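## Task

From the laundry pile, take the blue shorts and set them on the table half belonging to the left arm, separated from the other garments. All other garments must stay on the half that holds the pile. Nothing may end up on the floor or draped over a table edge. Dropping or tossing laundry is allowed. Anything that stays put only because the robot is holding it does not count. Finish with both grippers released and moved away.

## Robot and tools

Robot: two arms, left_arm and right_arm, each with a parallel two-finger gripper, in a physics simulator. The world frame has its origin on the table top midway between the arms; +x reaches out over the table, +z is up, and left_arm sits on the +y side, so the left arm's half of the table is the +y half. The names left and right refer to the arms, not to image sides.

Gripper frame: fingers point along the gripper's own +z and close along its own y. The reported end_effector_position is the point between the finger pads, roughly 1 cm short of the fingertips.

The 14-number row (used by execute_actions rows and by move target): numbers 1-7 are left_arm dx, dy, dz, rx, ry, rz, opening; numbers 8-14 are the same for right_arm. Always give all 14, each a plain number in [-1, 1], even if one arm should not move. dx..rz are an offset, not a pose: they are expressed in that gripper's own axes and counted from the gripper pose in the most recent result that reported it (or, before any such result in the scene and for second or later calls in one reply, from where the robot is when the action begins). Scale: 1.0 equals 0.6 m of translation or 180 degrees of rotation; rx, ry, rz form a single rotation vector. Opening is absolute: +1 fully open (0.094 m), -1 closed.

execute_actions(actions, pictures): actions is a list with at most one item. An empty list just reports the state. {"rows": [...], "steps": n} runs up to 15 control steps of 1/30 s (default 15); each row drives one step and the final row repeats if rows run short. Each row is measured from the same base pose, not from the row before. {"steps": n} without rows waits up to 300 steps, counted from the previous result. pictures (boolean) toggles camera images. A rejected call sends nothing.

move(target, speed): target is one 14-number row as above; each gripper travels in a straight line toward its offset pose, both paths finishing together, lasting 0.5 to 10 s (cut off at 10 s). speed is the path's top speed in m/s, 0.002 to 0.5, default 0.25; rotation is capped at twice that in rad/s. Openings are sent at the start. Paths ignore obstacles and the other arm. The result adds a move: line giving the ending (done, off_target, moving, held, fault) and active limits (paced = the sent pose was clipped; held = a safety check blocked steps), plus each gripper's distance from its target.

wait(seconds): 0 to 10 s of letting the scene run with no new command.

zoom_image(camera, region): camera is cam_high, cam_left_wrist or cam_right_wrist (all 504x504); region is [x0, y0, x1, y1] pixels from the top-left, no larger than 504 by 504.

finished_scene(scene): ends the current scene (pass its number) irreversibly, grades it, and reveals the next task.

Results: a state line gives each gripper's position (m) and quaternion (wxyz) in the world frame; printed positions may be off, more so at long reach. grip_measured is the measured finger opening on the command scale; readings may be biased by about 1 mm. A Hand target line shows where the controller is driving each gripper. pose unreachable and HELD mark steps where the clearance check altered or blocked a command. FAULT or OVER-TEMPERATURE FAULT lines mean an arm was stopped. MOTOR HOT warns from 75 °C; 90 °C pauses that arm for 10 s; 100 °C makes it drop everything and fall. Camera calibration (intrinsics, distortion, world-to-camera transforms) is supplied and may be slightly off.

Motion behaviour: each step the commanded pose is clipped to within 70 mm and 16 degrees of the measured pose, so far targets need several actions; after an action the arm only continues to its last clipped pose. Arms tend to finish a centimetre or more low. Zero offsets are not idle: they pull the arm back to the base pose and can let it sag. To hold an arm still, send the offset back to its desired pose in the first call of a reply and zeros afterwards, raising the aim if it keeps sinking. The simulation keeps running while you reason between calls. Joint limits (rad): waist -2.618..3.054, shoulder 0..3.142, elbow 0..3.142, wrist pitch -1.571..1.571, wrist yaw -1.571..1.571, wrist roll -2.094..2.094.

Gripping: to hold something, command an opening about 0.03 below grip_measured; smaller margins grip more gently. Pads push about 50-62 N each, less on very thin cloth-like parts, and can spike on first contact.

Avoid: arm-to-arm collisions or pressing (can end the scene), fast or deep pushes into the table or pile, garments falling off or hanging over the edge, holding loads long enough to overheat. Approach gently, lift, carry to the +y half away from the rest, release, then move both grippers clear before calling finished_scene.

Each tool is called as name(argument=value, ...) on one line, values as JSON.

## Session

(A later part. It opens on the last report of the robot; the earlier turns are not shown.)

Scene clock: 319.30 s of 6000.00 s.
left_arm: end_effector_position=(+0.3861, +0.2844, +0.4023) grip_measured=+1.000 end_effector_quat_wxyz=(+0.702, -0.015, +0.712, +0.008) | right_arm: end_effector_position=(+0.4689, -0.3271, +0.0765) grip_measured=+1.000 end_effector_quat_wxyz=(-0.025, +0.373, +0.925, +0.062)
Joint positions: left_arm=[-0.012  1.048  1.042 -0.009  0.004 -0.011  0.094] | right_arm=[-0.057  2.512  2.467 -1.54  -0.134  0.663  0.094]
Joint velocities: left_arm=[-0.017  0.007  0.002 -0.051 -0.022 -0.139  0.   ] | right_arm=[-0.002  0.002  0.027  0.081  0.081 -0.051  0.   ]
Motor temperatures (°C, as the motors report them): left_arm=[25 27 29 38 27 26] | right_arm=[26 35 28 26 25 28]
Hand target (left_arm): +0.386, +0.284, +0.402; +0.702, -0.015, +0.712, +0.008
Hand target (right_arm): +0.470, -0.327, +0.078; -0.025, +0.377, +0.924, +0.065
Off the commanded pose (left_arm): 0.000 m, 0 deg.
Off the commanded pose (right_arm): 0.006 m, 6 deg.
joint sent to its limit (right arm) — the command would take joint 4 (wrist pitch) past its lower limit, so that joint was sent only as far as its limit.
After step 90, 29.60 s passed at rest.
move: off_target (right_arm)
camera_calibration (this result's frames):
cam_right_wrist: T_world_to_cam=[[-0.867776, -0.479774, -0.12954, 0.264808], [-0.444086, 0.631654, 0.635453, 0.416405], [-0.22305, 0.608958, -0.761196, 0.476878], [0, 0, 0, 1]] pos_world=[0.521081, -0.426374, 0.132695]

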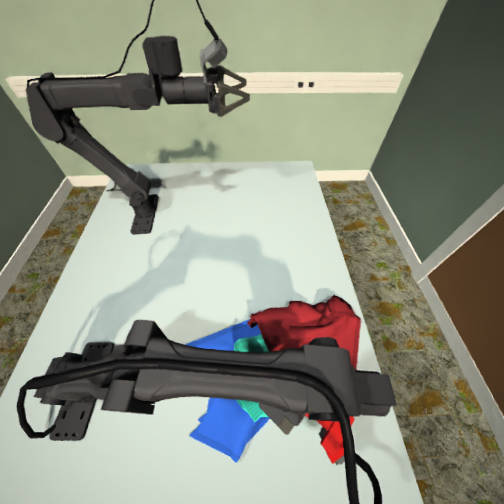

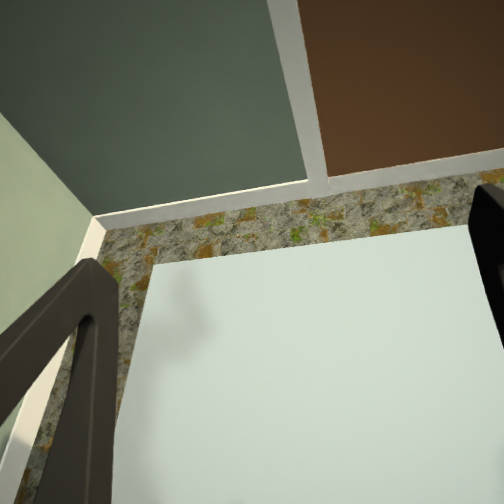

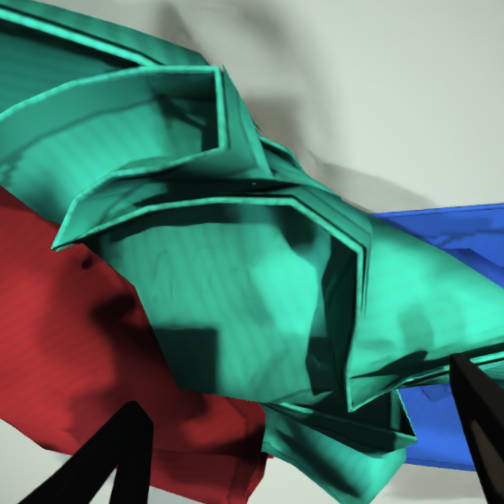

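execute_actions(actions=[{"rows": [[0,0,0,0,0,0,1, 0,0,0.08,0,0,0,1]], "steps": 15}], pictures=false)

execute_actions(actions=[{"rows": [[0,0,0,0,0,0,1, 0,0,0,0,0,0,-1]], "steps": 15}], pictures=false)

execute_actions(actions=[{"rows": [[0,0,0,0,0,0,1, 0,0,0,0,0,0,-1]], "steps": 8}], pictures=false)

Scene clock: 325.70 s of 6000.00 s.
left_arm: end_effector_position=(+0.3861, +0.2844, +0.4023) grip_measured=+1.000 end_effector_quat_wxyz=(+0.702, -0.015, +0.712, +0.008) | right_arm: end_effector_position=(+0.4592, -0.3251, +0.0222) grip_measured=+1.000 end_effector_quat_wxyz=(-0.047, +0.376, +0.924, +0.056)
Joint positions: left_arm=[-0.012  1.048  1.042 -0.009  0.004 -0.011  0.094] | right_arm=[-0.055  2.491  2.212 -1.351 -0.134  0.67   0.094]
Joint velocities: left_arm=[-0.012 -0.007 -0.002 -0.022 -0.022  0.022  0.   ] | right_arm=[-0.002  0.002  0.017  0.095 -0.051 -0.037  0.   ]
Motor temperatures (°C, as the motors report them): left_arm=[25 27 29 38 27 26] | right_arm=[26 36 28 26 25 28]
Hand target (left_arm): +0.386, +0.284, +0.402; +0.702, -0.015, +0.712, +0.008
Hand target (right_arm): +0.468, -0.321, +0.029; -0.025, +0.373, +0.925, +0.063
Off the commanded pose (left_arm): 0.000 m, 0 deg.
Off the commanded pose (right_arm): 0.013 m, 3 deg.
Steps of this call (steps 1 to 90: nothing new was sent; then 2.90 s passed at rest; steps 91 to 105: all 15 steps of this action). Readings (end_effector_position):
91: left_arm (+0.3861, +0.2844, +0.4023) | right_arm (+0.4684, -0.3271, +0.0720)
92: left_arm (+0.3861, +0.2844, +0.4023) | right_arm (+0.4664, -0.3269, +0.0660)
94: left_arm (+0.3861, +0.2844, +0.4023) | right_arm (+0.4582, -0.3260, +0.0473)
98: left_arm (+0.3861, +0.2844, +0.4023) | right_arm (+0.4502, -0.3252, +0.0222)
105: the state above

Scene clock: 326.20 s of 6000.00 s.
left_arm: end_effector_position=(+0.3861, +0.2844, +0.4023) grip_measured=+1.000 end_effector_quat_wxyz=(+0.702, -0.015, +0.712, +0.008) | right_arm: end_effector_position=(+0.4596, -0.3238, +0.0224) grip_measured=-0.876 end_effector_quat_wxyz=(-0.048, +0.376, +0.923, +0.059)
Joint positions: left_arm=[-0.012  1.048  1.042 -0.009  0.004 -0.011  0.094] | right_arm=[-0.055  2.491  2.212 -1.35  -0.141  0.67   0.006]
Joint velocities: left_arm=[-0.002  0.002  0.002 -0.037  0.051 -0.022  0.   ] | right_arm=[ 0.002 -0.022 -0.012  0.037  0.022 -0.081  0.001]
Motor temperatures (°C, as the motors report them): left_arm=[25 27 29 38 27 26] | right_arm=[26 36 28 26 25 28]
Hand target (left_arm): +0.386, +0.284, +0.402; +0.702, -0.015, +0.712, +0.008
Hand target (right_arm): +0.459, -0.325, +0.022; -0.047, +0.376, +0.924, +0.056
Off the commanded pose (left_arm): 0.000 m, 0 deg.
Off the commanded pose (right_arm): 0.001 m, 0 deg.
Steps of this call (steps 1 to 15: all 15 steps of this action). Readings (end_effector_position):
1: left_arm (+0.3861, +0.2844, +0.4023) | right_arm (+0.4593, -0.3251, +0.0222)
2: left_arm (+0.3861, +0.2844, +0.4023) | right_arm (+0.4593, -0.3251, +0.0222)
4: left_arm (+0.3861, +0.2844, +0.4023) | right_arm (+0.4593, -0.3251, +0.0222)
8: left_arm (+0.3861, +0.2844, +0.4023) | right_arm (+0.4595, -0.3244, +0.0223)
15: the state above

Scene clock: 326.47 s of 6000.00 s.
left_arm: end_effector_position=(+0.3861, +0.2844, +0.4023) grip_measured=+1.000 end_effector_quat_wxyz=(+0.702, -0.015, +0.712, +0.008) | right_arm: end_effector_position=(+0.4596, -0.3236, +0.0224) grip_measured=-0.876 end_effector_quat_wxyz=(-0.048, +0.376, +0.923, +0.060)
Joint positions: left_arm=[-0.012  1.048  1.042 -0.009  0.004 -0.011  0.094] | right_arm=[-0.055  2.491  2.212 -1.35  -0.143  0.67   0.006]
Joint velocities: left_arm=[-0.017  0.012 -0.007 -0.022 -0.022 -0.007  0.   ] | right_arm=[ 0.002  0.002 -0.002  0.007 -0.022 -0.022  0.001]
Motor temperatures (°C, as the motors report them): left_arm=[25 27 29 38 27 26] | right_arm=[26 36 28 26 25 28]
Hand target (left_arm): +0.386, +0.284, +0.402; +0.702, -0.015, +0.712, +0.008
Hand target (right_arm): +0.460, -0.324, +0.022; -0.048, +0.376, +0.923, +0.059
Off the commanded pose (left_arm): 0.000 m, 0 deg.
Off the commanded pose (right_arm): 0.000 m, 0 deg.
Steps of this call (steps 1 to 8: all 8 steps of this action). Readings (end_effector_position):
1: left_arm (+0.3861, +0.2844, +0.4023) | right_arm (+0.4596, -0.3237, +0.0224)
2: left_arm (+0.3861, +0.2844, +0.4023) | right_arm (+0.4596, -0.3236, +0.0224)
4: left_arm (+0.3861, +0.2844, +0.4023) | right_arm (+0.4596, -0.3236, +0.0224)
8: the state above

Holding the teal (−0.876). Lifting it up.

move(target=[0,0,0,0,0,0,1, 0,0,-0.45,0,0,0,-1], speed=0.2)

Scene clock: 331.17 s of 6000.00 s.
left_arm: end_effector_position=(+0.3861, +0.2844, +0.4023) grip_measured=+1.000 end_effector_quat_wxyz=(+0.702, -0.015, +0.712, +0.008) | right_arm: end_effector_position=(+0.4788, -0.3621, +0.2794) grip_measured=-0.876 end_effector_quat_wxyz=(+0.225, +0.377, +0.889, +0.133)
Joint positions: left_arm=[-0.012  1.048  1.042 -0.009  0.004 -0.011  0.094] | right_arm=[-0.134  2.226  2.708 -1.545 -0.156  0.665  0.006]
Joint velocities: left_arm=[ 0.002  0.002  0.012 -0.022  0.007 -0.051  0.   ] | right_arm=[ 0.002 -0.012  0.007  0.022 -0.007 -0.066 -0.001]
Motor temperatures (°C, as the motors report them): left_arm=[25 27 29 38 27 26] | right_arm=[26 37 28 26 25 28]
Hand target (left_arm): +0.386, +0.284, +0.402; +0.702, -0.015, +0.712, +0.008
Hand target (right_arm): +0.475, -0.364, +0.291; +0.236, +0.378, +0.884, +0.139
Off the commanded pose (left_arm): 0.000 m, 0 deg.
Off the commanded pose (right_arm): 0.012 m, 33 deg; orientation clipped at the last step of the last action.
joint sent to its limit (right arm) — the command would take joint 4 (wrist pitch) past its lower limit, so that joint was sent only as far as its limit.
move: off_target (right_arm); limits=paced
camera_calibration (this result's frames):
cam_right_wrist: T_world_to_cam=[[-0.726098, -0.439078, -0.529142, 0.341479], [-0.647276, 0.696118, 0.310571, 0.525322], [0.231981, 0.568006, -0.789655, 0.43011], [0, 0, 0, 1]] pos_world=[0.488199, -0.460055, 0.35718]

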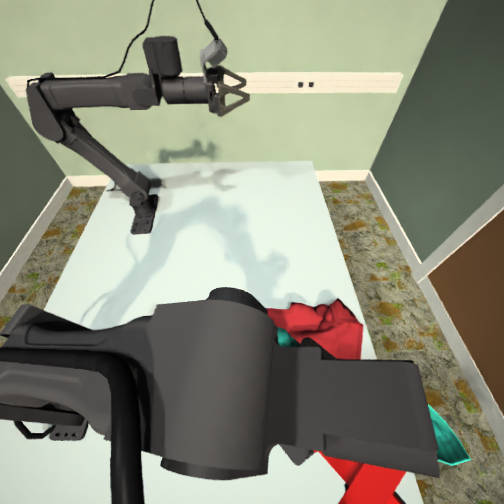

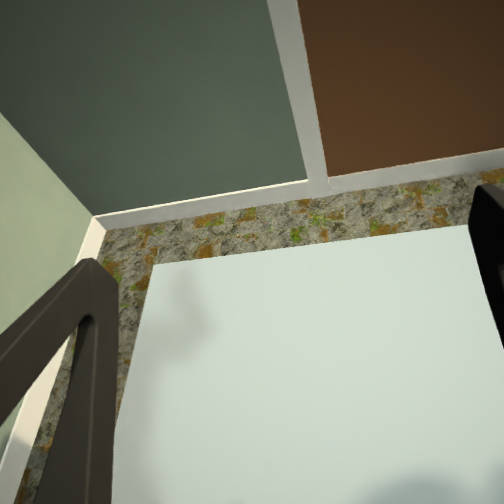

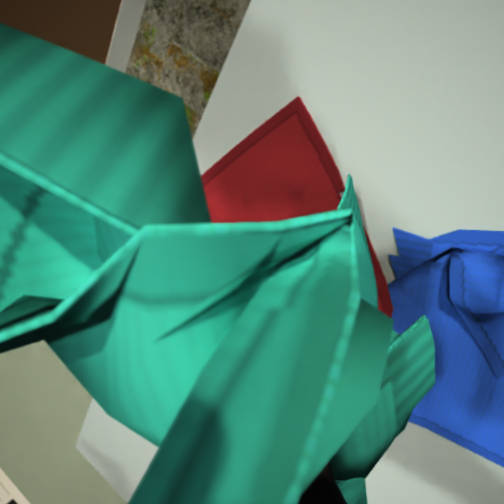

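move(target=[0,0,0,0,0,0,1, -0.075,-0.096,0.096,0,0,0,-1], speed=0.25)

execute_actions(actions=[{"rows": [[0,0,0,0,0,0,1, 0,0,0,0,0,0,1]], "steps": 15}], pictures=false)

Scene clock: 341.87 s of 6000.00 s.
left_arm: end_effector_position=(+0.3861, +0.2844, +0.4023) grip_measured=+1.000 end_effector_quat_wxyz=(+0.702, -0.015, +0.712, +0.008) | right_arm: end_effector_position=(+0.4961, -0.4346, +0.2160) grip_measured=-0.876 end_effector_quat_wxyz=(+0.218, +0.386, +0.887, +0.127)
Joint positions: left_arm=[-0.012  1.048  1.042 -0.009  0.004 -0.011  0.094] | right_arm=[-0.284  2.226  2.421 -1.297 -0.211  0.544  0.006]
Joint velocities: left_arm=[ 0.002 -0.002  0.012  0.007  0.022 -0.066  0.   ] | right_arm=[ 0.002 -0.017 -0.007 -0.007 -0.022  0.007 -0.001]
Motor temperatures (°C, as the motors report them): left_arm=[25 27 29 38 27 26] | right_arm=[26 38 28 27 25 28]
Hand target (left_arm): +0.386, +0.284, +0.402; +0.702, -0.015, +0.712, +0.008
Hand target (right_arm): +0.499, -0.431, +0.219; +0.225, +0.377, +0.889, +0.132
Off the commanded pose (left_arm): 0.000 m, 0 deg.
Off the commanded pose (right_arm): 0.007 m, 2 deg.
move: done
camera_calibration (this result's frames):
cam_right_wrist: T_world_to_cam=[[-0.743964, -0.42631, -0.514565, 0.29993], [-0.62818, 0.708746, 0.321044, 0.600488], [0.227832, 0.562085, -0.795081, 0.417863], [0, 0, 0, 1]] pos_world=[0.50515, -0.532604, 0.293785]

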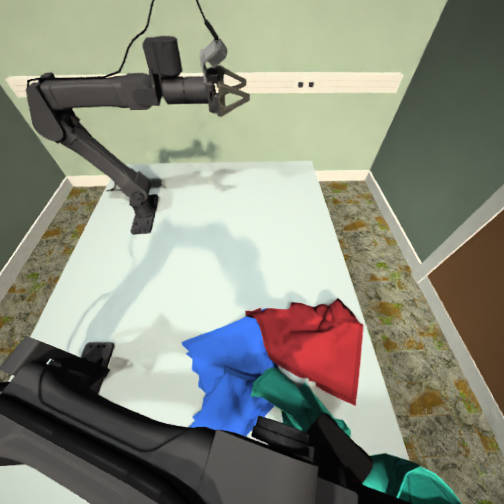

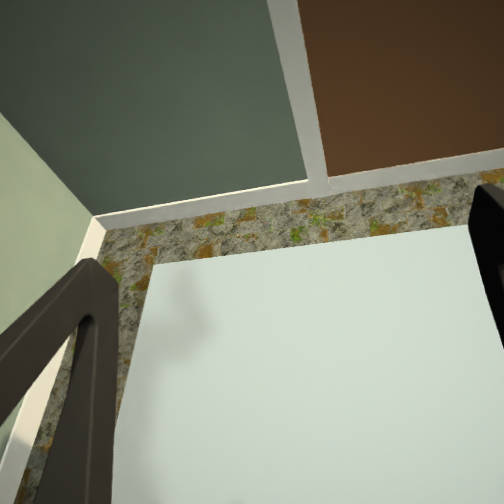

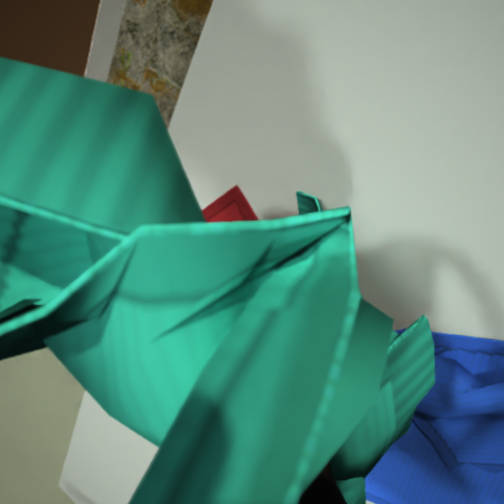

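Scene clock: 342.37 s of 6000.00 s.
left_arm: end_effector_position=(+0.3861, +0.2844, +0.4023) grip_measured=+1.000 end_effector_quat_wxyz=(+0.702, -0.015, +0.712, +0.008) | right_arm: end_effector_position=(+0.4961, -0.4346, +0.2160) grip_measured=+1.000 end_effector_quat_wxyz=(+0.218, +0.386, +0.887, +0.127)
Joint positions: left_arm=[-0.012  1.048  1.042 -0.009  0.004 -0.011  0.094] | right_arm=[-0.284  2.226  2.421 -1.297 -0.211  0.544  0.094]
Joint velocities: left_arm=[-0.007  0.002  0.002  0.037 -0.022 -0.007  0.   ] | right_arm=[ 0.002 -0.002  0.017 -0.037  0.022 -0.007  0.   ]
Motor temperatures (°C, as the motors report them): left_arm=[25 27 29 38 27 26] | right_arm=[26 38 28 27 25 28]
Hand target (left_arm): +0.386, +0.284, +0.402; +0.702, -0.015, +0.712, +0.008
Hand target (right_arm): +0.496, -0.435, +0.216; +0.218, +0.386, +0.887, +0.127
Off the commanded pose (left_arm): 0.000 m, 0 deg.
Off the commanded pose (right_arm): 0.000 m, 0 deg.
Steps of this call (steps 1 to 15: all 15 steps of this action). Readings (end_effector_position):
1: left_arm (+0.3861, +0.2844, +0.4023) | right_arm (+0.4961, -0.4346, +0.2160)
2: left_arm (+0.3861, +0.2844, +0.4023) | right_arm (+0.4961, -0.4346, +0.2160)
4: left_arm (+0.3861, +0.2844, +0.4023) | right_arm (+0.4961, -0.4346, +0.2160)
8: left_arm (+0.3861, +0.2844, +0.4023) | right_arm (+0.4961, -0.4346, +0.2160)
15: the state above

move(target=[0,0,0,0,0,0,1, 0.385,-0.0907,-0.0045,0.131,0.0964,0,1], speed=0.25)

Scene clock: 357.97 s of 6000.00 s.
left_arm: end_effector_position=(+0.3861, +0.2844, +0.4023) grip_measured=+1.000 end_effector_quat_wxyz=(+0.702, -0.015, +0.712, +0.008) | right_arm: end_effector_position=(+0.3258, -0.2940, +0.1272) grip_measured=+1.000 end_effector_quat_wxyz=(-0.010, +0.396, +0.918, +0.011)
Joint positions: left_arm=[-0.012  1.048  1.042 -0.009  0.004 -0.011  0.094] | right_arm=[ 0.054  1.817  1.581 -1.343 -0.029  0.824  0.094]
Joint velocities: left_arm=[-0.002 -0.012 -0.002  0.007 -0.037 -0.007  0.   ] | right_arm=[0.007 0.017 0.012 0.066 0.007 0.081 0.   ]
Motor temperatures (°C, as the motors report them): left_arm=[25 27 29 38 27 26] | right_arm=[26 38 28 27 25 28]
Hand target (left_arm): +0.386, +0.284, +0.402; +0.702, -0.015, +0.712, +0.008
Hand target (right_arm): +0.321, -0.297, +0.133; -0.002, +0.399, +0.917, +0.005
Off the commanded pose (left_arm): 0.000 m, 0 deg.
Off the commanded pose (right_arm): 0.008 m, 2 deg.
After step 90, 11.03 s passed at rest.
move: done
camera_calibration (this result's frames):
cam_right_wrist: T_world_to_cam=[[-0.891242, -0.448336, -0.0684268, 0.172203], [-0.403889, 0.715976, 0.569432, 0.319804], [-0.206305, 0.535138, -0.819186, 0.443671], [0, 0, 0, 1]] pos_world=[0.374172, -0.389193, 0.193126]

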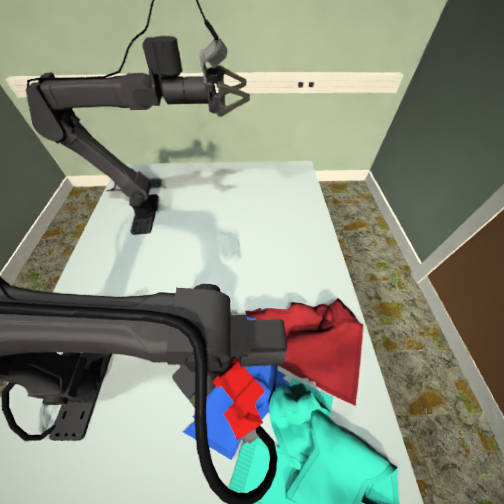

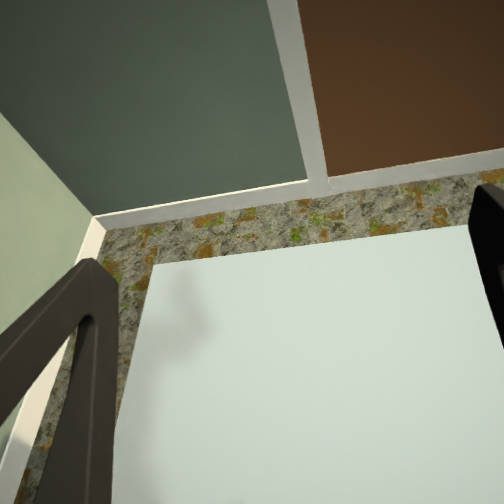

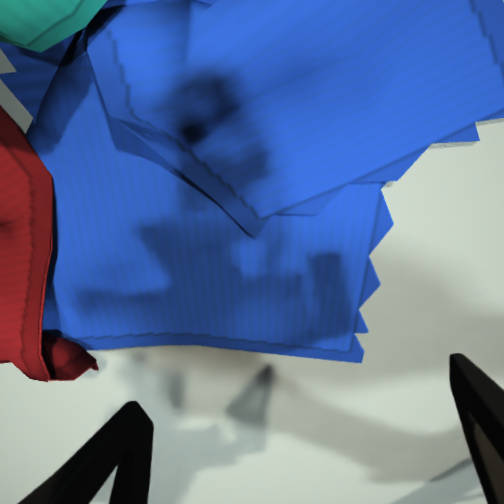

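move(target=[0,0,0,0,0,0,1, 0,0,0.18,0,0,0,1], speed=0.12)

execute_actions(actions=[{"rows": [[0,0,0,0,0,0,1, 0,0,0.04,0,0,0,1],[0,0,0,0,0,0,1, 0,0,0.04,0,0,0,0.87],[0,0,0,0,0,0,1, 0,0,0.04,0,0,0,0.73],[0,0,0,0,0,0,1, 0,0,0.04,0,0,0,0.6],[0,0,0,0,0,0,1, 0,0,0.04,0,0,0,0.47],[0,0,0,0,0,0,1, 0,0,0.04,0,0,0,0.33],[0,0,0,0,0,0,1, 0,0,0.04,0,0,0,0.2],[0,0,0,0,0,0,1, 0,0,0.04,0,0,0,0.07],[0,0,0,0,0,0,1, 0,0,0.04,0,0,0,-0.07],[0,0,0,0,0,0,1, 0,0,0.04,0,0,0,-0.2],[0,0,0,0,0,0,1, 0,0,0.04,0,0,0,-0.33],[0,0,0,0,0,0,1, 0,0,0.04,0,0,0,-0.47],[0,0,0,0,0,0,1, 0,0,0.04,0,0,0,-0.6],[0,0,0,0,0,0,1, 0,0,0.04,0,0,0,-0.73],[0,0,0,0,0,0,1, 0,0,0.04,0,0,0,-0.87]], "steps": 15}], pictures=false)

execute_actions(actions=[{"rows": [[0,0,0,0,0,0,1, 0,0,0.03,0,0,0,-1]], "steps": 15}])

Scene clock: 385.40 s of 6000.00 s.
left_arm: end_effector_position=(+0.3861, +0.2844, +0.4023) grip_measured=+1.000 end_effector_quat_wxyz=(+0.702, -0.015, +0.712, +0.008) | right_arm: end_effector_position=(+0.3235, -0.2943, +0.0235) grip_measured=+1.000 end_effector_quat_wxyz=(-0.008, +0.397, +0.918, +0.012)
Joint positions: left_arm=[-0.012  1.048  1.042 -0.009  0.004 -0.011  0.094] | right_arm=[ 0.054  1.882  1.243 -0.936 -0.027  0.826  0.094]
Joint velocities: left_arm=[ 0.007  0.002  0.012 -0.022  0.022  0.007  0.   ] | right_arm=[-0.002  0.007 -0.002 -0.007  0.066  0.022  0.   ]
Motor temperatures (°C, as the motors report them): left_arm=[25 27 30 38 27 26] | right_arm=[26 37 28 26 25 28]
Hand target (left_arm): +0.386, +0.284, +0.402; +0.702, -0.015, +0.712, +0.008
Hand target (right_arm): +0.323, -0.291, +0.019; -0.010, +0.396, +0.918, +0.011
Off the commanded pose (left_arm): 0.000 m, 0 deg.
Off the commanded pose (right_arm): 0.005 m, 0 deg.
After step 90, 22.93 s passed at rest.
move: done
camera_calibration (this result's frames):
cam_right_wrist: T_world_to_cam=[[-0.891972, -0.446382, -0.0716205, 0.163791], [-0.404609, 0.717534, 0.566954, 0.37886], [-0.201688, 0.534686, -0.82063, 0.356703], [0, 0, 0, 1]] pos_world=[0.371329, -0.389455, 0.0896555]

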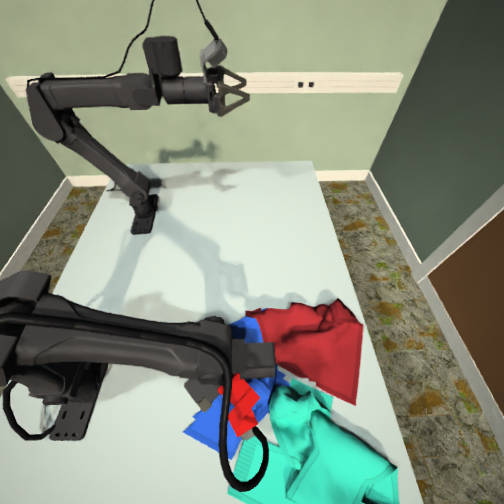

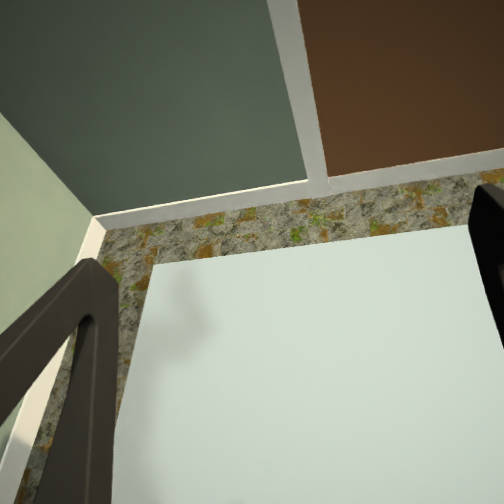

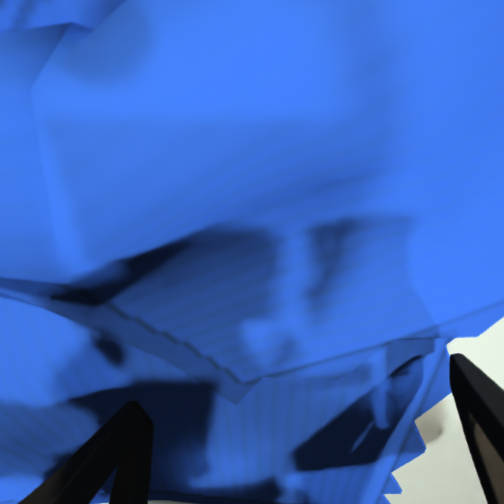

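Scene clock: 385.90 s of 6000.00 s.
left_arm: end_effector_position=(+0.3861, +0.2844, +0.4023) grip_measured=+1.000 end_effector_quat_wxyz=(+0.702, -0.015, +0.712, +0.008) | right_arm: end_effector_position=(+0.3255, -0.2936, +0.0120) grip_measured=-0.790 end_effector_quat_wxyz=(-0.002, +0.397, +0.918, +0.016)
Joint positions: left_arm=[-0.012  1.048  1.042 -0.009  0.004 -0.011  0.094] | right_arm=[ 0.054  1.894  1.209 -0.875 -0.031  0.826  0.01 ]
Joint velocities: left_arm=[-0.007 -0.002  0.012 -0.051 -0.022  0.022  0.   ] | right_arm=[-0.002 -0.012 -0.007  0.022  0.007 -0.007 -0.154]
Motor temperatures (°C, as the motors report them): left_arm=[25 27 30 38 27 26] | right_arm=[26 37 28 26 25 28]
Hand target (left_arm): +0.386, +0.284, +0.402; +0.702, -0.015, +0.712, +0.008
Hand target (right_arm): +0.322, -0.294, -0.000; -0.008, +0.397, +0.918, +0.011
Off the commanded pose (left_arm): 0.000 m, 0 deg.
Off the commanded pose (right_arm): 0.013 m, 1 deg.
Steps of this call (steps 1 to 15: all 15 steps of this action). Readings (end_effector_position):
1: left_arm (+0.3861, +0.2844, +0.4023) | right_arm (+0.3240, -0.2943, +0.0219)
2: left_arm (+0.3861, +0.2844, +0.4023) | right_arm (+0.3249, -0.2943, +0.0195)
4: left_arm (+0.3861, +0.2844, +0.4023) | right_arm (+0.3223, -0.2941, +0.0125)
8: left_arm (+0.3861, +0.2844, +0.4023) | right_arm (+0.3246, -0.2936, +0.0119)
15: the state above

Scene clock: 386.40 s of 6000.00 s.
left_arm: end_effector_position=(+0.3861, +0.2844, +0.4023) grip_measured=+1.000 end_effector_quat_wxyz=(+0.702, -0.015, +0.712, +0.008) | right_arm: end_effector_position=(+0.3291, -0.2931, +0.0120) grip_measured=-0.978 end_effector_quat_wxyz=(+0.004, +0.397, +0.918, +0.020)
Joint positions: left_arm=[-0.012  1.048  1.042 -0.009  0.004 -0.011  0.094] | right_arm=[ 0.054  1.894  1.209 -0.861 -0.034  0.826  0.001]
Joint velocities: left_arm=[-0.007 -0.012 -0.012  0.066 -0.066 -0.007  0.   ] | right_arm=[-0.007 -0.012  0.017 -0.037  0.11  -0.022 -0.001]
Motor temperatures (°C, as the motors report them): left_arm=[25 27 30 38 27 26] | right_arm=[26 37 28 26 25 28]
Hand target (left_arm): +0.386, +0.284, +0.402; +0.702, -0.015, +0.712, +0.008
Hand target (right_arm): +0.324, -0.293, -0.005; -0.002, +0.397, +0.918, +0.016
Off the commanded pose (left_arm): 0.000 m, 0 deg.
Off the commanded pose (right_arm): 0.018 m, 1 deg.
Steps of this call (steps 1 to 15: all 15 steps of this action). Readings (end_effector_position):
1: left_arm (+0.3861, +0.2844, +0.4023) | right_arm (+0.3269, -0.2934, +0.0120)
2: left_arm (+0.3861, +0.2844, +0.4023) | right_arm (+0.3284, -0.2932, +0.0120)
4: left_arm (+0.3861, +0.2844, +0.4023) | right_arm (+0.3290, -0.2931, +0.0120)
8: left_arm (+0.3861, +0.2844, +0.4023) | right_arm (+0.3291, -0.2931, +0.0120)
15: the state above
camera_calibration (this result's frames):
cam_right_wrist: T_world_to_cam=[[-0.889421, -0.445885, -0.100583, 0.168147], [-0.421161, 0.713908, 0.559428, 0.391272], [-0.177633, 0.539928, -0.822754, 0.341485], [0, 0, 0, 1]] pos_world=[0.375002, -0.388735, 0.0789823]

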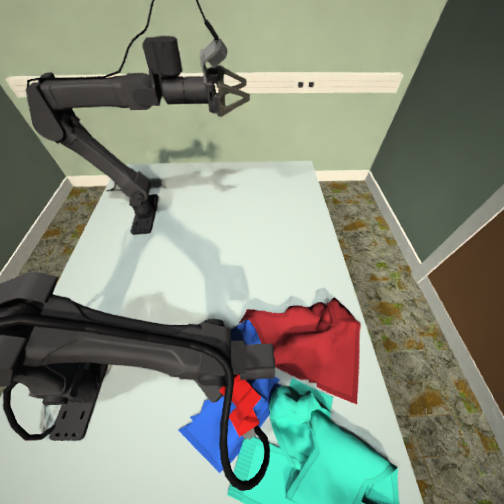

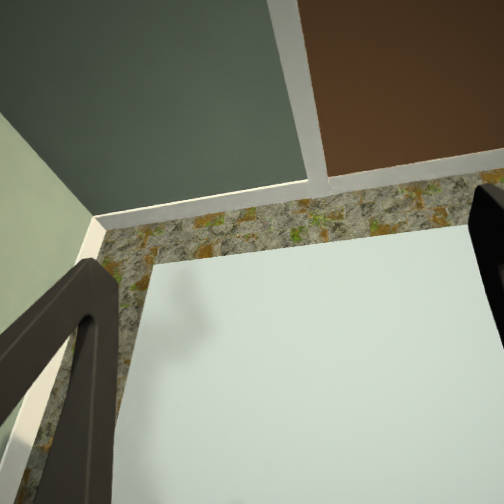

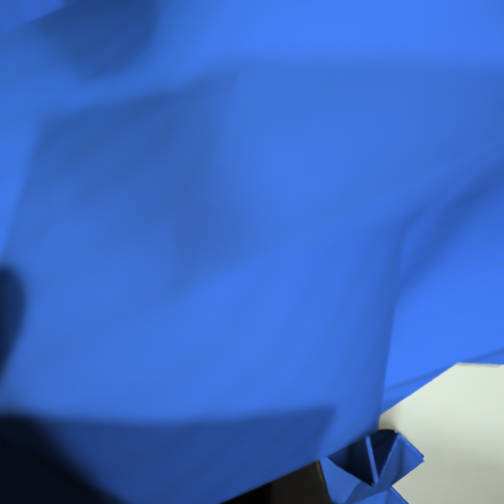

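execute_actions(actions=[])

Scene clock: 408.20 s of 6000.00 s.
left_arm: end_effector_position=(+0.3861, +0.2844, +0.4023) grip_measured=+1.000 end_effector_quat_wxyz=(+0.702, -0.015, +0.712, +0.008) | right_arm: end_effector_position=(+0.3291, -0.2931, +0.0120) grip_measured=-0.978 end_effector_quat_wxyz=(+0.004, +0.397, +0.918, +0.020)
Joint positions: left_arm=[-0.012  1.048  1.042 -0.009  0.004 -0.011  0.094] | right_arm=[ 0.054  1.894  1.209 -0.861 -0.034  0.826  0.001]
Joint velocities: left_arm=[ 0.002  0.002 -0.007 -0.007  0.022 -0.066  0.   ] | right_arm=[-0.002  0.022 -0.037  0.007 -0.066  0.022 -0.   ]
Motor temperatures (°C, as the motors report them): left_arm=[25 27 30 38 27 26] | right_arm=[26 34 27 27 25 28]
Hand target (left_arm): +0.386, +0.284, +0.402; +0.702, -0.015, +0.712, +0.008
Hand target (right_arm): +0.324, -0.293, -0.005; -0.002, +0.397, +0.918, +0.016
Off the commanded pose (left_arm): 0.000 m, 0 deg.
Off the commanded pose (right_arm): 0.018 m, 1 deg.
Steps of this call (steps 1 to 90: nothing new was sent; then 18.80 s passed at rest). Readings (end_effector_position):
1: left_arm (+0.3861, +0.2844, +0.4023) | right_arm (+0.3291, -0.2931, +0.0120)
2: left_arm (+0.3861, +0.2844, +0.4023) | right_arm (+0.3291, -0.2931, +0.0120)
4: left_arm (+0.3861, +0.2844, +0.4023) | right_arm (+0.3291, -0.2931, +0.0120)
8: left_arm (+0.3861, +0.2844, +0.4023) | right_arm (+0.3291, -0.2931, +0.0120)
90: the state above
camera_calibration (this result's frames):
cam_right_wrist: T_world_to_cam=[[-0.889421, -0.445885, -0.100583, 0.168147], [-0.421161, 0.713908, 0.559428, 0.391272], [-0.177633, 0.539928, -0.822754, 0.341485], [0, 0, 0, 1]] pos_world=[0.375002, -0.388735, 0.0789823]

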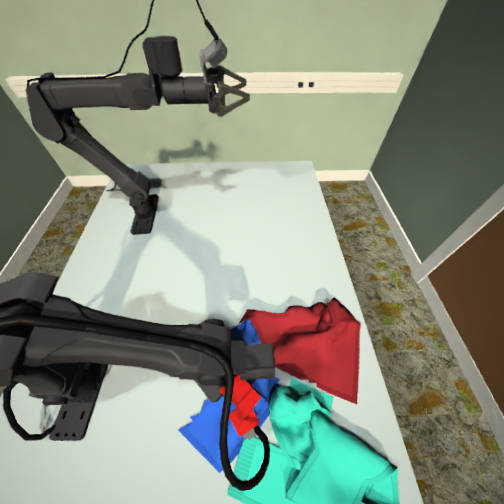

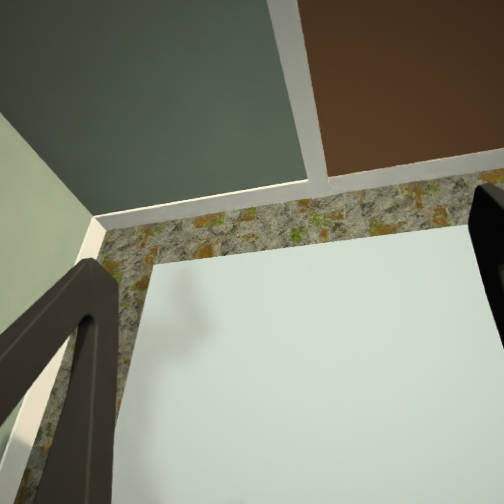

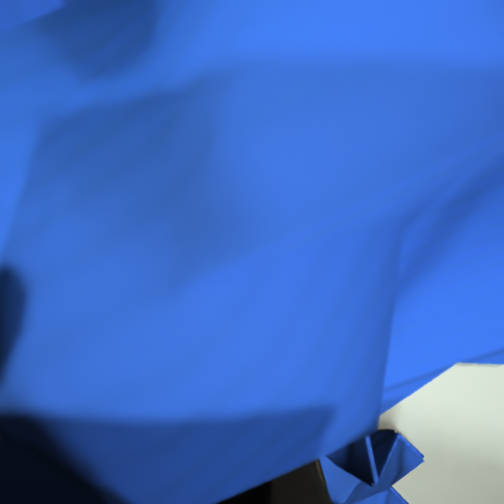

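move(target=[0,0,0,0,0,0,1, 0,0,-0.25,0,0,0,-1], speed=0.1)

Scene clock: 412.50 s of 6000.00 s.
left_arm: end_effector_position=(+0.3861, +0.2844, +0.4023) grip_measured=+1.000 end_effector_quat_wxyz=(+0.702, -0.015, +0.712, +0.008) | right_arm: end_effector_position=(+0.3268, -0.2948, +0.1506) grip_measured=-0.979 end_effector_quat_wxyz=(-0.008, +0.396, +0.918, +0.015)
Joint positions: left_arm=[-0.012  1.048  1.042 -0.009  0.004 -0.011  0.094] | right_arm=[ 0.049  1.819  1.675 -1.43  -0.034  0.818  0.001]
Joint velocities: left_arm=[-0.012  0.002  0.012 -0.051 -0.007 -0.007  0.   ] | right_arm=[-0.012 -0.012 -0.007  0.022 -0.022 -0.022  0.001]
Motor temperatures (°C, as the motors report them): left_arm=[25 27 30 38 27 26] | right_arm=[26 35 27 27 25 28]
Hand target (left_arm): +0.386, +0.284, +0.402; +0.702, -0.015, +0.712, +0.008
Hand target (right_arm): +0.328, -0.298, +0.162; +0.005, +0.397, +0.918, +0.020
Off the commanded pose (left_arm): 0.000 m, 0 deg.
Off the commanded pose (right_arm): 0.012 m, 2 deg.
move: off_target (right_arm)
camera_calibration (this result's frames):
cam_right_wrist: T_world_to_cam=[[-0.890404, -0.448622, -0.0769304, 0.17523], [-0.408404, 0.712805, 0.570189, 0.307866], [-0.200963, 0.539117, -0.817904, 0.462649], [0, 0, 0, 1]] pos_world=[0.374735, -0.390258, 0.216341]

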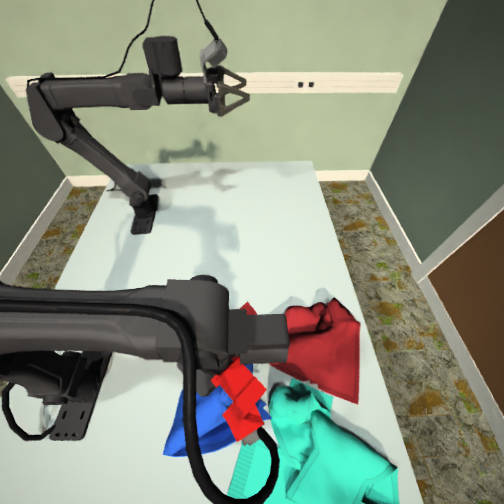

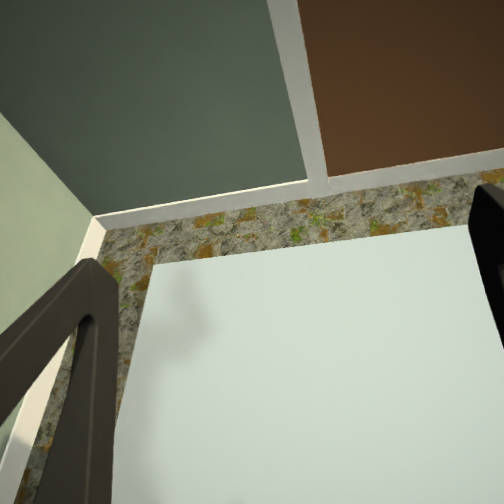

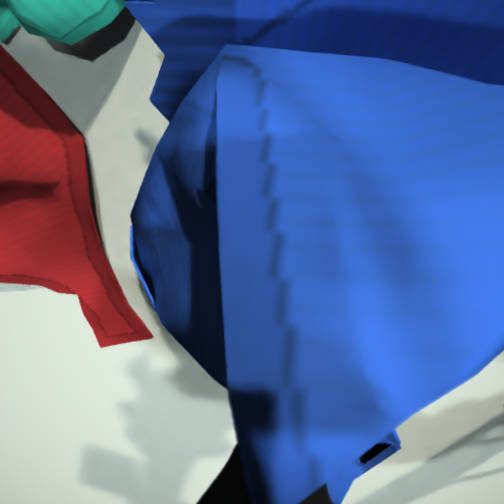

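move(target=[0,0,0,0,0,0,1, 0,0,-0.42,0,0,0,-1], speed=0.12)

Scene clock: 417.53 s of 6000.00 s.
left_arm: end_effector_position=(+0.3861, +0.2844, +0.4023) grip_measured=+1.000 end_effector_quat_wxyz=(+0.702, -0.015, +0.712, +0.008) | right_arm: end_effector_position=(+0.3378, -0.3007, +0.3927) grip_measured=-0.979 end_effector_quat_wxyz=(+0.309, +0.374, +0.861, +0.151)
Joint positions: left_arm=[-0.012  1.048  1.042 -0.009  0.004 -0.011  0.094] | right_arm=[ 0.029  1.618  2.295 -1.547 -0.04   0.818  0.001]
Joint velocities: left_arm=[-0.002  0.002 -0.002  0.037  0.037 -0.037  0.   ] | right_arm=[-0.007  0.007  0.007  0.037  0.007 -0.037 -0.   ]
Motor temperatures (°C, as the motors report them): left_arm=[25 27 30 38 27 26] | right_arm=[26 35 28 27 25 28]
Hand target (left_arm): +0.386, +0.284, +0.402; +0.702, -0.015, +0.712, +0.008
Hand target (right_arm): +0.331, -0.303, +0.405; +0.325, +0.373, +0.855, +0.158
Off the commanded pose (left_arm): 0.000 m, 0 deg.
Off the commanded pose (right_arm): 0.014 m, 40 deg; orientation clipped at the last step of the last action.
joint sent to its limit (right arm) — the command would take joint 4 (wrist pitch) past its lower limit, so that joint was sent only as far as its limit.
move: off_target (right_arm); limits=paced
camera_calibration (this result's frames):
cam_right_wrist: T_world_to_cam=[[-0.636029, -0.434405, -0.637777, 0.339617], [-0.669597, 0.721487, 0.176339, 0.42398], [0.383546, 0.539211, -0.749763, 0.441877], [0, 0, 0, 1]] pos_world=[0.330422, -0.39663, 0.473139]

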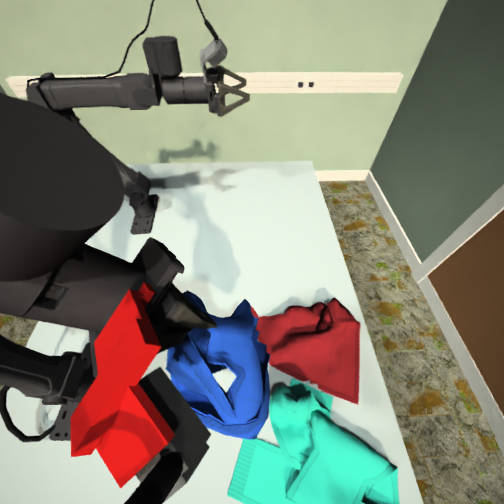

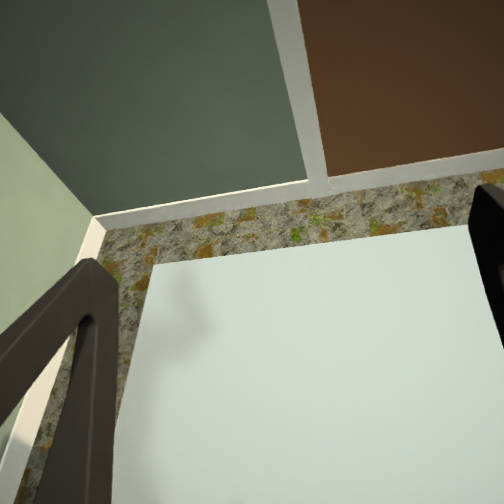

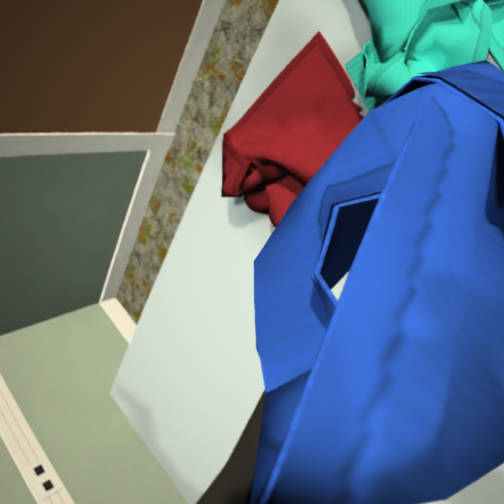

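move(target=[0,0,0,0,0,0,1, 0.593,0.539,0.006,-0.128,0.150,-0.233,-1], speed=0.2)

Scene clock: 436.17 s of 6000.00 s.
left_arm: end_effector_position=(+0.3861, +0.2844, +0.4023) grip_measured=+1.000 end_effector_quat_wxyz=(+0.702, -0.015, +0.712, +0.008) | right_arm: end_effector_position=(+0.3294, +0.1798, +0.3884) grip_measured=-0.979 end_effector_quat_wxyz=(+0.309, -0.042, +0.850, +0.424)
Joint positions: left_arm=[-0.012  1.048  1.042 -0.009  0.004 -0.011  0.094] | right_arm=[ 0.992  2.285  2.851 -1.032 -0.04   0.872  0.001]
Joint velocities: left_arm=[ 0.002  0.002 -0.007 -0.066 -0.007 -0.007  0.   ] | right_arm=[-0.007 -0.002 -0.007 -0.007 -0.051  0.066 -0.   ]
Motor temperatures (°C, as the motors report them): left_arm=[25 27 30 38 27 26] | right_arm=[26 34 28 29 25 28]
Hand target (left_arm): +0.386, +0.284, +0.402; +0.702, -0.015, +0.712, +0.008
Hand target (right_arm): +0.327, +0.182, +0.401; +0.319, -0.050, +0.839, +0.438
Off the commanded pose (left_arm): 0.000 m, 0 deg.
Off the commanded pose (right_arm): 0.011 m, 23 deg; orientation clipped at the last step of the last action.
elbow stopped short (right arm): the move would have taken joint 3 (elbow) straighter than the controller allows; a more bent joint 3 avoids this.
move: off_target (right_arm); limits=paced
camera_calibration (this result's frames):
cam_right_wrist: T_world_to_cam=[[0.122565, -0.506875, -0.853261, 0.387159], [-0.99001, -0.122816, -0.0692499, 0.425252], [-0.0696927, 0.853225, -0.516865, 0.185145], [0, 0, 0, 1]] pos_world=[0.386455, 0.0904988, 0.455491]

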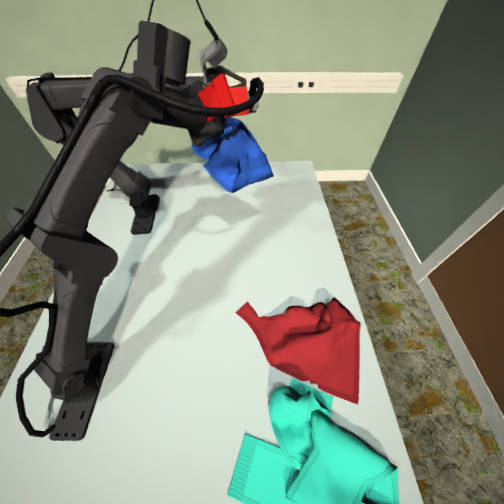

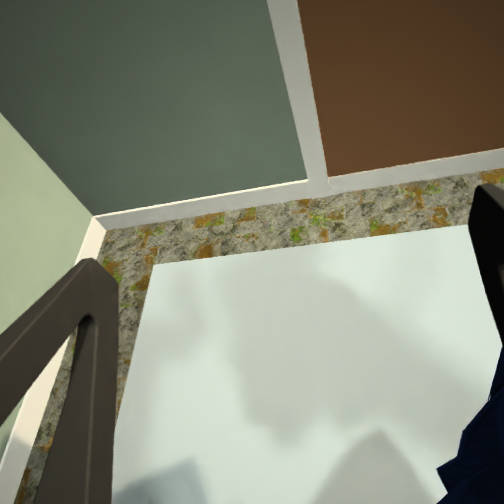

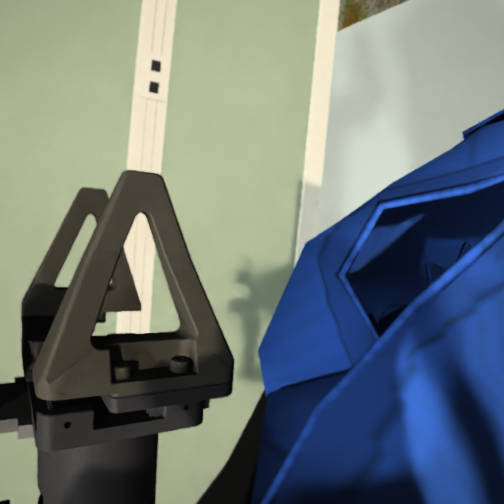

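move(target=[0,0,0,0,0,0,1, 0.159,-0.197,0.127,0,0,0,-1], speed=0.2)

move(target=[0,0,0,0,0,0,1, 0,0,0,0,0,0,1])

Scene clock: 444.53 s of 6000.00 s.
left_arm: end_effector_position=(+0.3861, +0.2844, +0.4023) grip_measured=+1.000 end_effector_quat_wxyz=(+0.702, -0.015, +0.712, +0.008) | right_arm: end_effector_position=(+0.3274, +0.1772, +0.2015) grip_measured=-0.979 end_effector_quat_wxyz=(+0.297, -0.042, +0.861, +0.411)
Joint positions: left_arm=[-0.012  1.048  1.042 -0.009  0.004 -0.011  0.094] | right_arm=[ 0.992  1.96   1.559 -0.107 -0.04   0.873  0.001]
Joint velocities: left_arm=[ 0.007 -0.002 -0.007 -0.022 -0.007 -0.037  0.   ] | right_arm=[ 0.002  0.002 -0.012  0.007  0.022  0.007 -0.001]
Motor temperatures (°C, as the motors report them): left_arm=[25 27 30 38 27 26] | right_arm=[26 36 28 30 25 28]
Hand target (left_arm): +0.386, +0.284, +0.402; +0.702, -0.015, +0.712, +0.008
Hand target (right_arm): +0.327, +0.178, +0.219; +0.309, -0.042, +0.850, +0.424
Off the commanded pose (left_arm): 0.000 m, 0 deg.
Off the commanded pose (right_arm): 0.017 m, 2 deg.
move: off_target (right_arm)
camera_calibration (this result's frames):
cam_right_wrist: T_world_to_cam=[[0.100368, -0.535288, -0.838685, 0.235914], [-0.991469, -0.124263, -0.0393416, 0.404704], [-0.0831587, 0.835479, -0.543194, 0.103521], [0, 0, 0, 1]] pos_world=[0.386182, 0.0900821, 0.270012]

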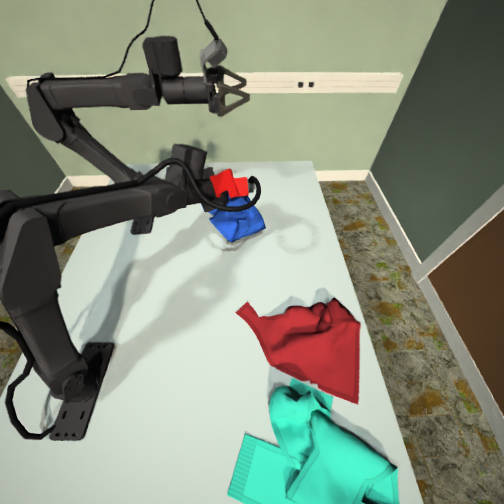

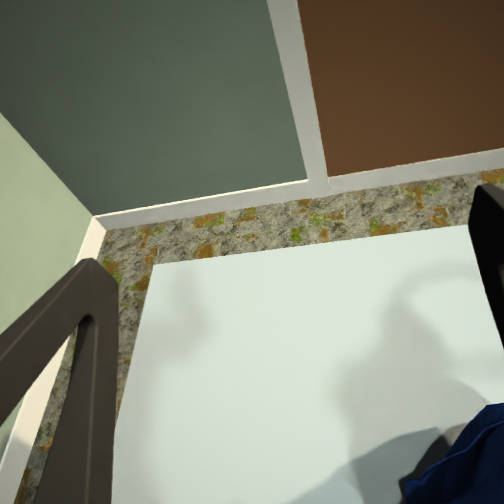

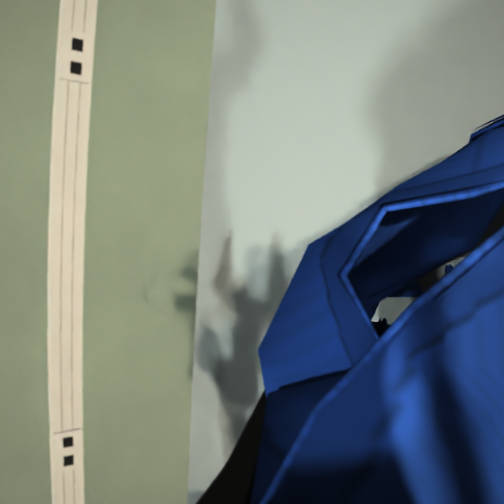

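Scene clock: 445.03 s of 6000.00 s.
left_arm: end_effector_position=(+0.3861, +0.2844, +0.4023) grip_measured=+1.000 end_effector_quat_wxyz=(+0.702, -0.015, +0.712, +0.008) | right_arm: end_effector_position=(+0.3274, +0.1772, +0.2015) grip_measured=+1.000 end_effector_quat_wxyz=(+0.297, -0.042, +0.861, +0.411)
Joint positions: left_arm=[-0.012  1.048  1.042 -0.009  0.004 -0.011  0.094] | right_arm=[ 0.992  1.96   1.559 -0.107 -0.04   0.873  0.094]
Joint velocities: left_arm=[-0.022  0.012  0.002  0.037 -0.037 -0.022  0.   ] | right_arm=[ 0.017 -0.002  0.012 -0.037 -0.051  0.066  0.   ]
Motor temperatures (°C, as the motors report them): left_arm=[25 27 30 38 27 26] | right_arm=[26 36 28 30 25 28]
Hand target (left_arm): +0.386, +0.284, +0.402; +0.702, -0.015, +0.712, +0.008
Hand target (right_arm): +0.327, +0.177, +0.201; +0.297, -0.042, +0.861, +0.410
Off the commanded pose (left_arm): 0.000 m, 0 deg.
Off the commanded pose (right_arm): 0.000 m, 0 deg.
move: done
camera_calibration (this result's frames):
cam_right_wrist: T_world_to_cam=[[0.100368, -0.535288, -0.838685, 0.235914], [-0.991469, -0.124263, -0.0393416, 0.404704], [-0.0831587, 0.835479, -0.543194, 0.103521], [0, 0, 0, 1]] pos_world=[0.386182, 0.0900821, 0.270012]

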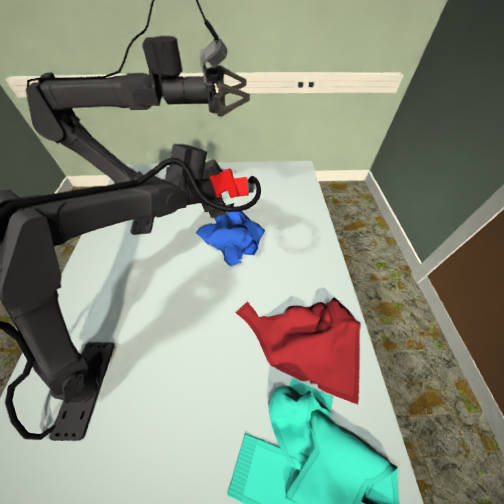

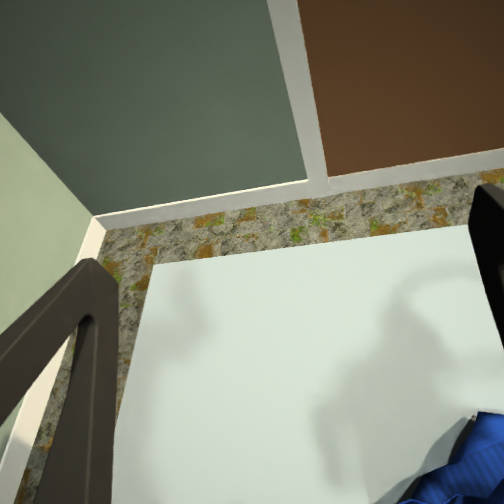

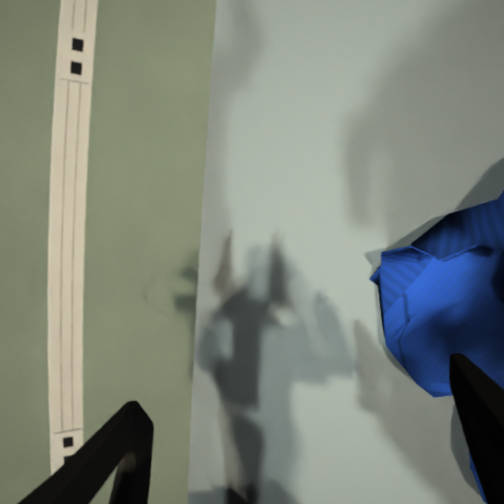

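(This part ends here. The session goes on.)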